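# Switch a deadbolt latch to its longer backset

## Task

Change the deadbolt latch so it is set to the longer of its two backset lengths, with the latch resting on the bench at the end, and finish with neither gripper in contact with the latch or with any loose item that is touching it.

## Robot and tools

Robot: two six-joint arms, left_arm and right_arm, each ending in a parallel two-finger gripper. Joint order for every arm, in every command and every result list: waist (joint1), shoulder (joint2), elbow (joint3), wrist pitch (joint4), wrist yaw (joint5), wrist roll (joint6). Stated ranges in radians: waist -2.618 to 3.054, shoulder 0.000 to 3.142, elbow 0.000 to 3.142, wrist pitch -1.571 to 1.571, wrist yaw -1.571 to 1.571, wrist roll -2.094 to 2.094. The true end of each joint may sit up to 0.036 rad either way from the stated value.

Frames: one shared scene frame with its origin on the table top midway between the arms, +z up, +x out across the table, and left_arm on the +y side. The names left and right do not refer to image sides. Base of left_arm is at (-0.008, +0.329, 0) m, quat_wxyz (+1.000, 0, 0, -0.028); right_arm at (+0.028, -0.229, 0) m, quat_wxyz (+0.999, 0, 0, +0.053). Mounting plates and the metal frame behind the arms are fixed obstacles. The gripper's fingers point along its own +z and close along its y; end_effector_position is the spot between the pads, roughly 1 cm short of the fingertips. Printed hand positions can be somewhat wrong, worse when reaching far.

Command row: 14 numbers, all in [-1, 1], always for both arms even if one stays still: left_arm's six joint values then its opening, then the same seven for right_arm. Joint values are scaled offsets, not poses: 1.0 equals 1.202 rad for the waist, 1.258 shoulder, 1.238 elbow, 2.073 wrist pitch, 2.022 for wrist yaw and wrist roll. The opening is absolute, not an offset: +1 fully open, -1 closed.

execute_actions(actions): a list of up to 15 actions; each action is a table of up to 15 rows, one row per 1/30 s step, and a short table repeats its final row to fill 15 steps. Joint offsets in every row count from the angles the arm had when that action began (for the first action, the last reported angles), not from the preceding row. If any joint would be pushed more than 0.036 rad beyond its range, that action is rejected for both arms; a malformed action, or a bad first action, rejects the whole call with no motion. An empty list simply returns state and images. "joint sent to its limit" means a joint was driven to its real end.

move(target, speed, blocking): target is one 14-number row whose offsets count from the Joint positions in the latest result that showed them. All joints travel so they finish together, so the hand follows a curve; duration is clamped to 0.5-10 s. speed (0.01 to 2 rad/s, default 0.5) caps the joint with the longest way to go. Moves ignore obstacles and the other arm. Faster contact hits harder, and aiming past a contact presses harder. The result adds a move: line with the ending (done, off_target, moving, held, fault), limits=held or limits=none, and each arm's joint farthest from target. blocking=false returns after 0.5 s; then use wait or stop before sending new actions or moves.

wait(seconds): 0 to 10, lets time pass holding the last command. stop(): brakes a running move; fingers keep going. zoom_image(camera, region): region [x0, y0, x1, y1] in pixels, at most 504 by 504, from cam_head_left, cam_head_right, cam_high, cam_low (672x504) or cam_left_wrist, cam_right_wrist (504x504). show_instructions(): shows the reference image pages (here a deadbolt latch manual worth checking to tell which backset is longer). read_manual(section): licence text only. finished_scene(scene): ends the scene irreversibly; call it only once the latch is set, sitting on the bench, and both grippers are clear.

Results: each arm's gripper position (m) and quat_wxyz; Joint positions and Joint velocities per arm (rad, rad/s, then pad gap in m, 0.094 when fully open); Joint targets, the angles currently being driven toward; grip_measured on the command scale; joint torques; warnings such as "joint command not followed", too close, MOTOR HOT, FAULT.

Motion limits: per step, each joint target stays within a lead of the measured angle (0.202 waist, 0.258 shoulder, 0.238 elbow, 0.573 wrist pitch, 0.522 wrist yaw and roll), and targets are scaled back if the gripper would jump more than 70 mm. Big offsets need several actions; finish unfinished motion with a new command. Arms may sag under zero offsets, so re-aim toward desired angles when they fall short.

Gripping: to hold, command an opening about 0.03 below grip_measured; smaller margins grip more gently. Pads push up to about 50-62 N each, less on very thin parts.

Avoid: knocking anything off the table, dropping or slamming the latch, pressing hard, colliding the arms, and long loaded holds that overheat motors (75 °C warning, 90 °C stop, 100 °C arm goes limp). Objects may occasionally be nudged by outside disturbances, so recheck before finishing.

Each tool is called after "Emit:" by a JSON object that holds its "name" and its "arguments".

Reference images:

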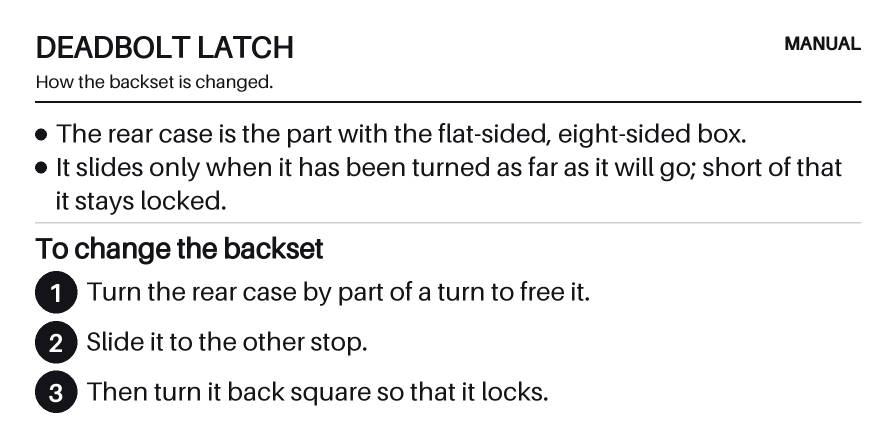

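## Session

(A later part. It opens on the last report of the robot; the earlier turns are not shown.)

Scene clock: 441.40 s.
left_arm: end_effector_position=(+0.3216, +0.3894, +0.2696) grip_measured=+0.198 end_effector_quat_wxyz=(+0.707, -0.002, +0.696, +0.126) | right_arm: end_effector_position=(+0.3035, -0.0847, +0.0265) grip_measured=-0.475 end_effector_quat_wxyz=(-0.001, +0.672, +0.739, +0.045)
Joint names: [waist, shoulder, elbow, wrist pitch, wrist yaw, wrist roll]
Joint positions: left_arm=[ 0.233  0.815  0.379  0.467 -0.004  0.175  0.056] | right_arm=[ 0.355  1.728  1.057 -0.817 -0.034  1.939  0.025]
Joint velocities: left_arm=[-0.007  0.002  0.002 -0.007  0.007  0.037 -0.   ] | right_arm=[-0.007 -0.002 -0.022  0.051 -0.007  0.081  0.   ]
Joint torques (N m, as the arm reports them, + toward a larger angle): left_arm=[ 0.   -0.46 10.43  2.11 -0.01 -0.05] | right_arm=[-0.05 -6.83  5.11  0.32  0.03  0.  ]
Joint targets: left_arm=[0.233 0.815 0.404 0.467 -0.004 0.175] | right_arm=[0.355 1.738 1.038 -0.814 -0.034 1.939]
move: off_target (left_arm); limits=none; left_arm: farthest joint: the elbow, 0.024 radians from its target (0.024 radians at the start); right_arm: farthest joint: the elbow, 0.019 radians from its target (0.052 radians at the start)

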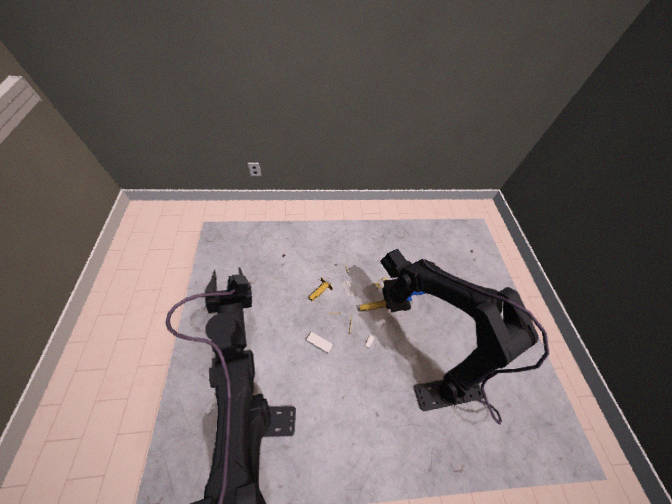

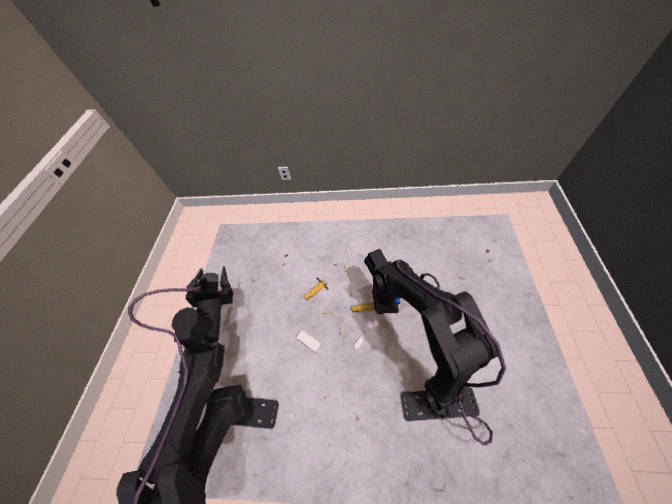

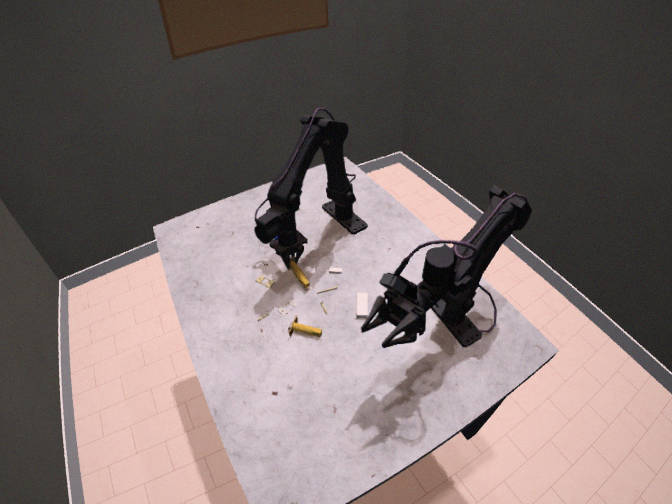

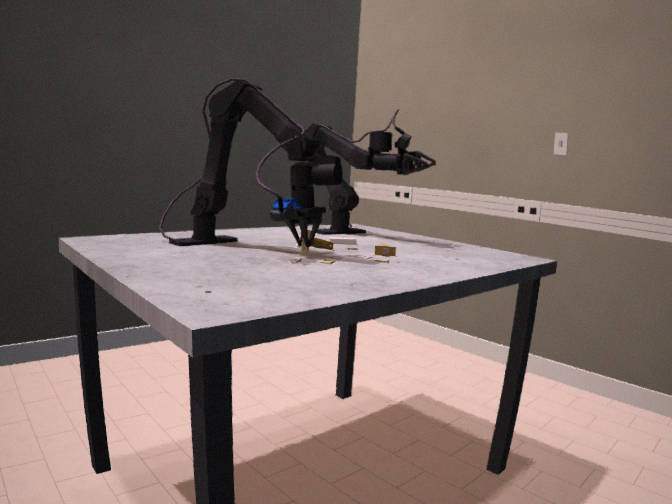

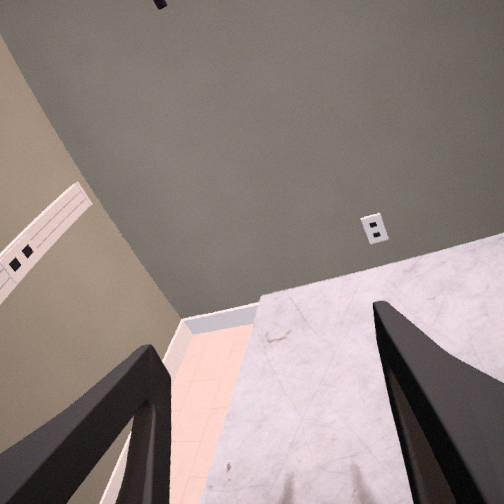

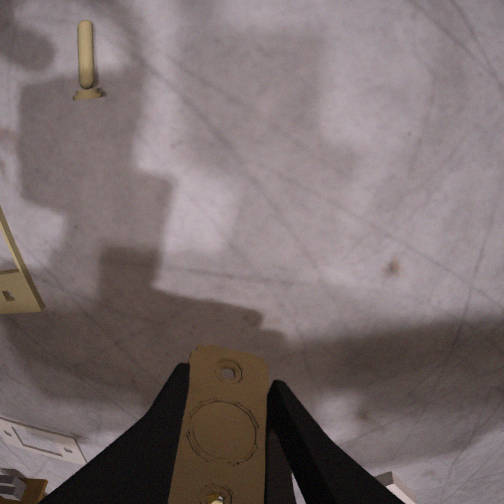

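A bit lower, release, lift.

Emit:
{"name": "move", "arguments": {"target": [0,0,0.02,0,0,0,0.2, 0,0.012,-0.035,0.005,0,0,-0.6], "speed": 0.12}}

Emit:
{"name": "move", "arguments": {"target": [0,0,0.02,0,0,0,0.2, 0,0,0.02,0,0,0,0.1]}}

Emit:
{"name": "move", "arguments": {"target": [0,0,0.02,0,0,0,0.2, 0,-0.12,0.2,-0.12,0,0,0.1], "speed": 0.6}}

Scene clock: 447.50 s.
left_arm: end_effector_position=(+0.3216, +0.3894, +0.2696) grip_measured=+0.198 end_effector_quat_wxyz=(+0.707, -0.002, +0.696, +0.126) | right_arm: end_effector_position=(+0.2981, -0.0874, +0.0210) grip_measured=-0.475 end_effector_quat_wxyz=(-0.004, +0.673, +0.739, +0.038)
Joint names: [waist, shoulder, elbow, wrist pitch, wrist yaw, wrist roll]
Joint positions: left_arm=[ 0.233  0.815  0.379  0.467 -0.004  0.175  0.056] | right_arm=[ 0.355  1.728  1.034 -0.808 -0.034  1.939  0.025]
Joint velocities: left_arm=[-0.007 -0.007  0.017 -0.066 -0.037  0.007  0.001] | right_arm=[-0.022 -0.012 -0.012 -0.051  0.022 -0.066  0.   ]
Joint torques (N m, as the arm reports them, + toward a larger angle): left_arm=[-0.01 -0.46 10.46  2.11 -0.01 -0.04] | right_arm=[ 0.05 -6.28  4.9   0.32 -0.02  0.02]
Joint targets: left_arm=[0.233 0.815 0.404 0.467 -0.004 0.175] | right_arm=[0.355 1.743 1.014 -0.806 -0.034 1.939]
move: off_target (left_arm, right_arm); limits=none; left_arm: farthest joint: the elbow, 0.024 radians from its target (0.024 radians at the start); right_arm: farthest joint: the elbow, 0.021 radians from its target (0.043 radians at the start)

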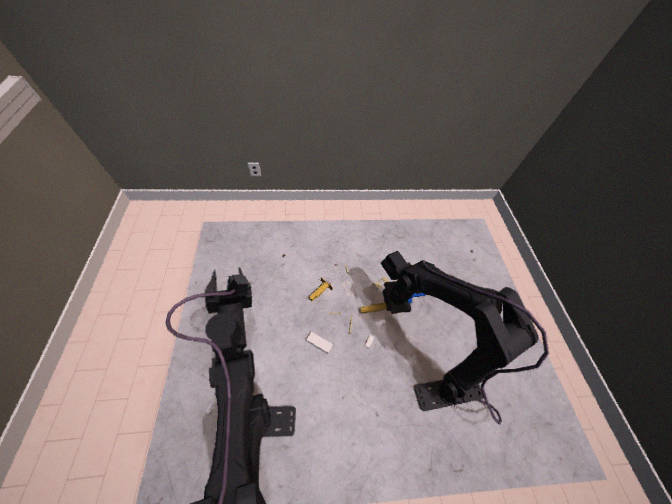

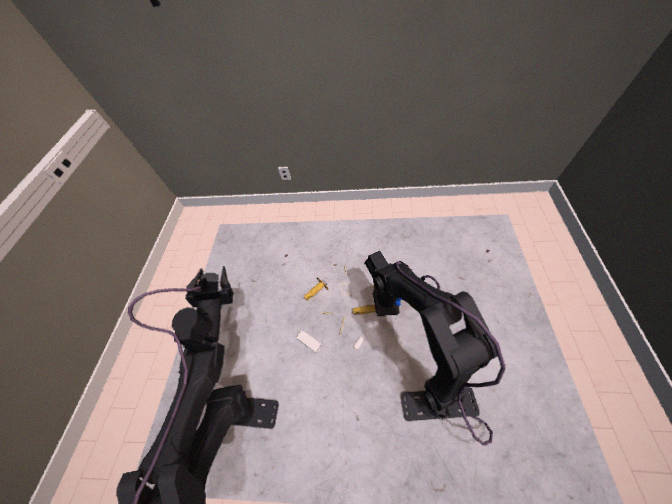

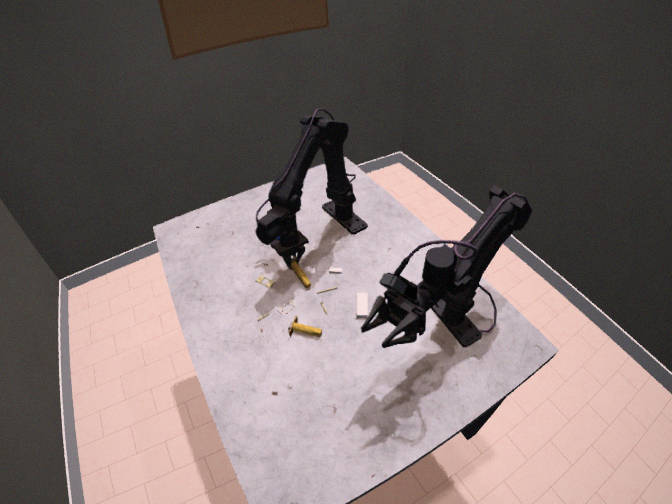

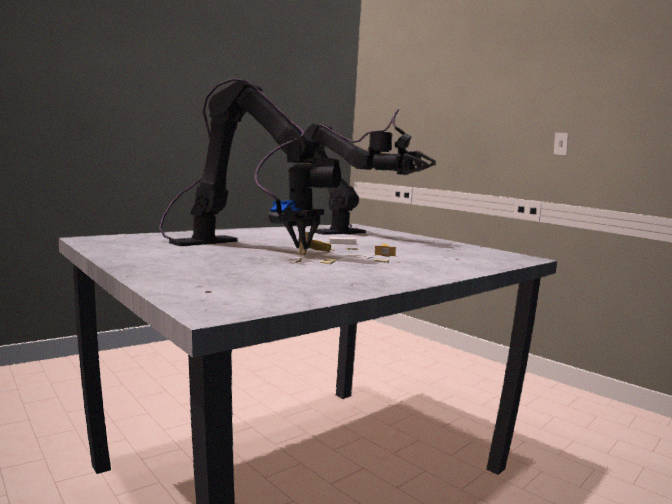

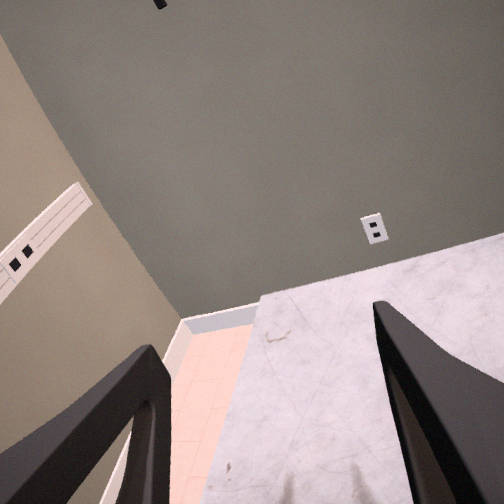

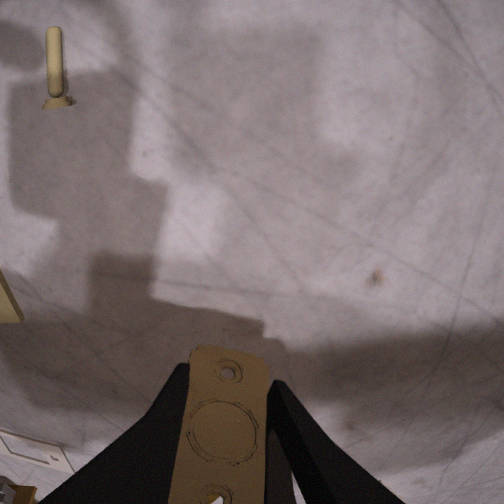

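Scene clock: 448.20 s.
left_arm: end_effector_position=(+0.3216, +0.3894, +0.2696) grip_measured=+0.198 end_effector_quat_wxyz=(+0.707, -0.002, +0.696, +0.126) | right_arm: end_effector_position=(+0.2982, -0.0873, +0.0210) grip_measured=+0.098 end_effector_quat_wxyz=(-0.004, +0.673, +0.739, +0.038)
Joint names: [waist, shoulder, elbow, wrist pitch, wrist yaw, wrist roll]
Joint positions: left_arm=[ 0.233  0.815  0.379  0.467 -0.004  0.175  0.056] | right_arm=[ 0.355  1.728  1.034 -0.808 -0.034  1.939  0.052]
Joint velocities: left_arm=[ 0.017 -0.012  0.002 -0.037  0.007  0.022 -0.   ] | right_arm=[-0.012  0.007 -0.017  0.037  0.051 -0.051 -0.   ]
Joint torques (N m, as the arm reports them, + toward a larger angle): left_arm=[ 0.   -0.45 10.45  2.11  0.   -0.05] | right_arm=[ 0.   -7.03  8.79  0.27 -0.02  0.03]
Joint targets: left_arm=[0.233 0.815 0.404 0.467 -0.004 0.175] | right_arm=[0.355 1.728 1.059 -0.808 -0.034 1.939]
move: off_target (left_arm, right_arm); limits=none; left_arm: farthest joint: the elbow, 0.024 radians from its target (0.024 radians at the start); right_arm: farthest joint: the elbow, 0.025 radians from its target (0.025 radians at the start)

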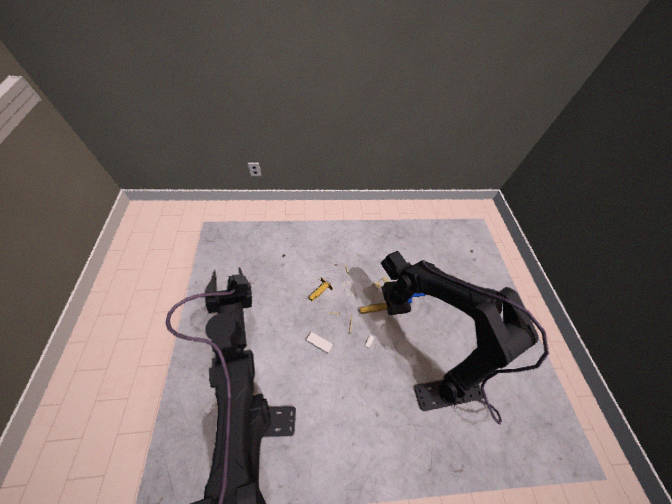

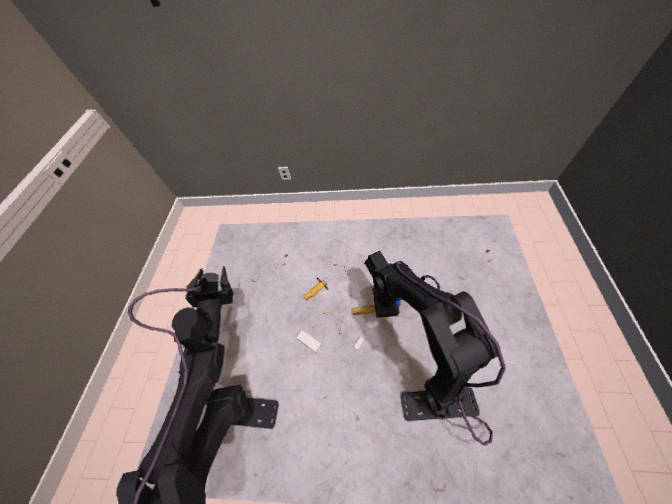

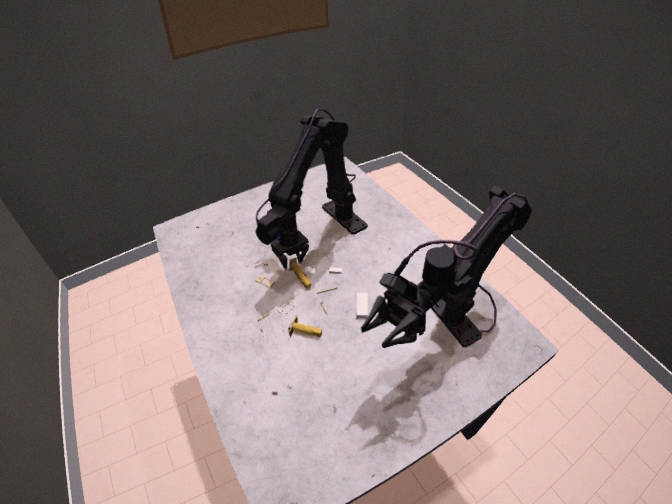

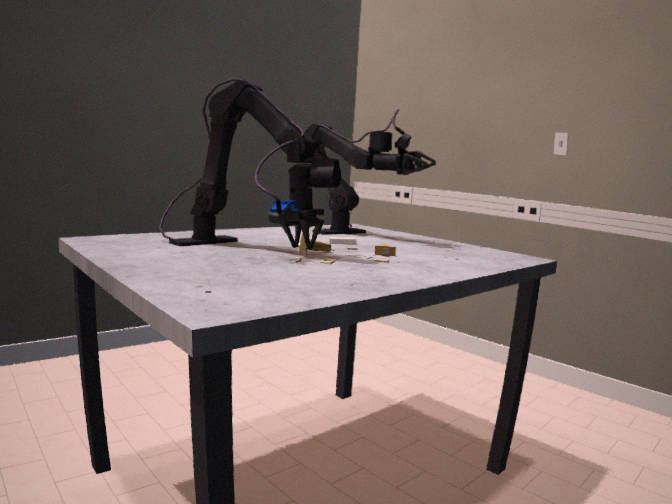

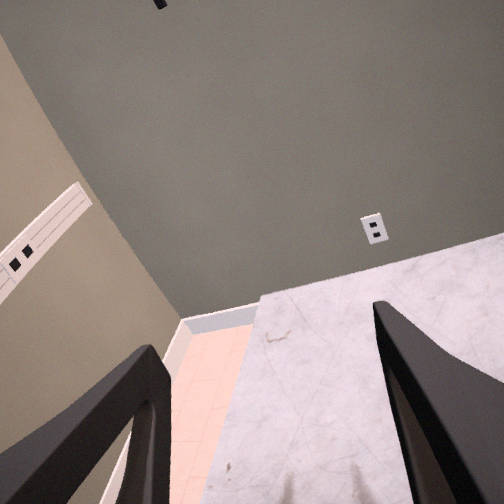

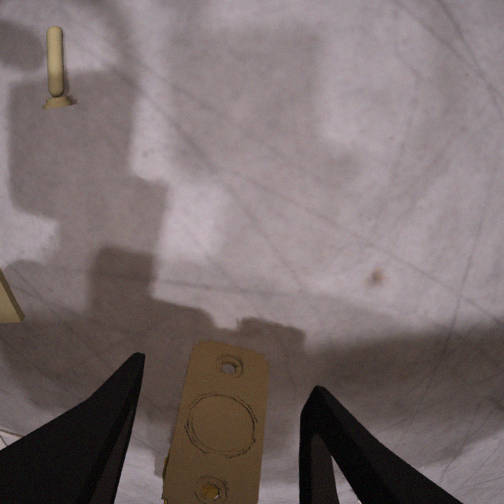

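Scene clock: 449.47 s.
left_arm: end_effector_position=(+0.3216, +0.3894, +0.2696) grip_measured=+0.198 end_effector_quat_wxyz=(+0.707, -0.002, +0.696, +0.126) | right_arm: end_effector_position=(+0.3187, -0.0772, +0.1212) grip_measured=+0.098 end_effector_quat_wxyz=(+0.024, +0.668, +0.736, +0.108)
Joint names: [waist, shoulder, elbow, wrist pitch, wrist yaw, wrist roll]
Joint positions: left_arm=[ 0.233  0.815  0.379  0.467 -0.004  0.175  0.056] | right_arm=[ 0.355  1.58   1.265 -1.036 -0.034  1.939  0.052]
Joint velocities: left_arm=[-0.007 -0.002 -0.002  0.051 -0.051  0.037  0.   ] | right_arm=[ 0.007  0.002 -0.007 -0.051 -0.007 -0.022 -0.001]
Joint torques (N m, as the arm reports them, + toward a larger angle): left_arm=[-0.04 -0.45 10.44  2.11  0.   -0.03] | right_arm=[ 0.02 -6.84  8.81  0.35  0.01  0.01]
Joint targets: left_arm=[0.233 0.815 0.404 0.467 -0.004 0.175] | right_arm=[0.355 1.577 1.282 -1.057 -0.034 1.939]
move: off_target (left_arm, right_arm); limits=none; left_arm: farthest joint: the elbow, 0.024 radians from its target (0.024 radians at the start); right_arm: farthest joint: the wrist pitch, 0.021 radians from its target (0.249 radians at the start)

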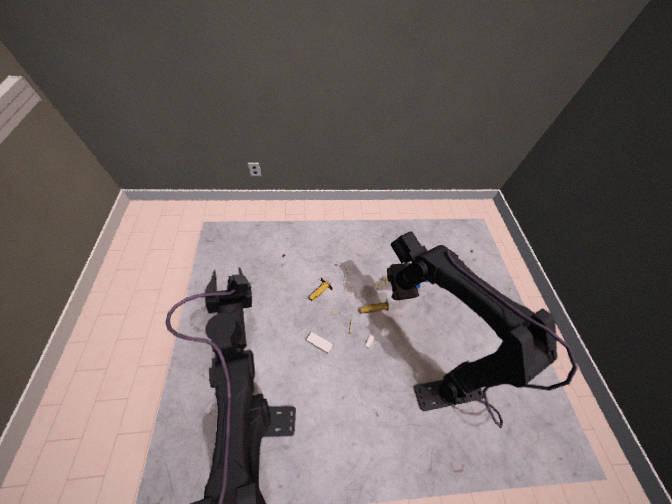

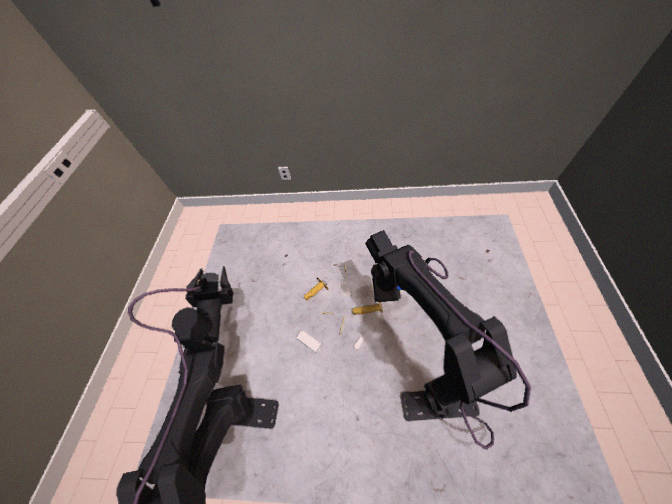

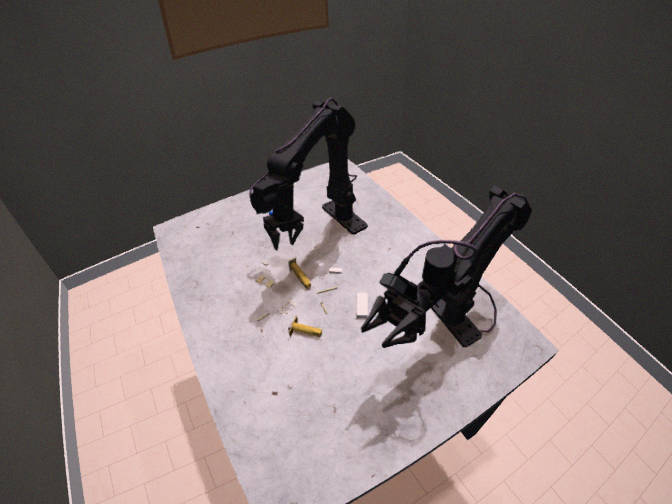

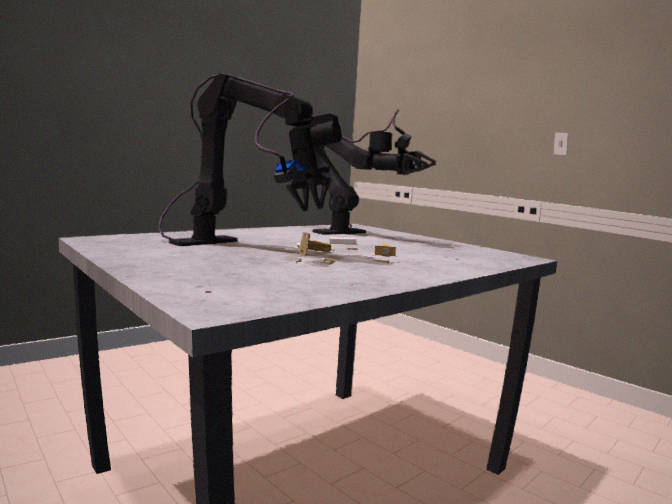

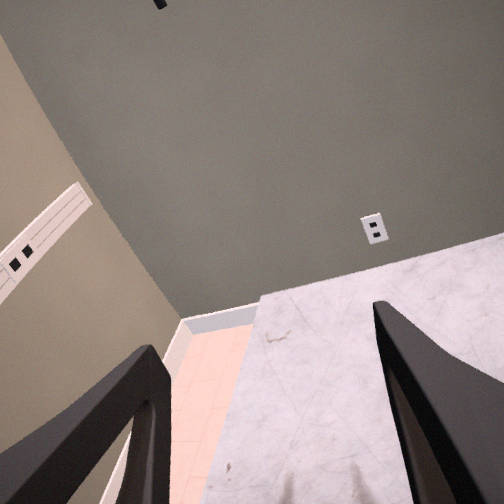

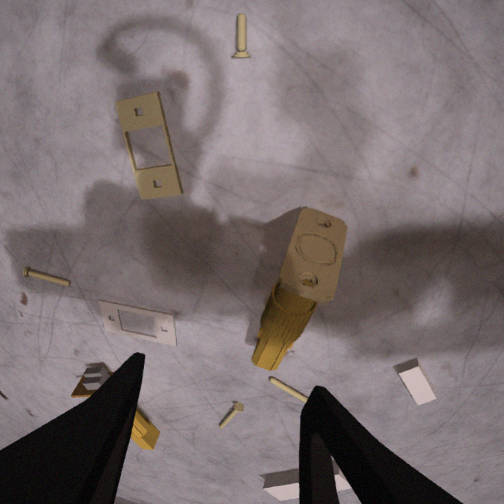

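Emit:
{"name": "finished_scene", "arguments": {"scene": 1}}

The scene is finished: the task was done.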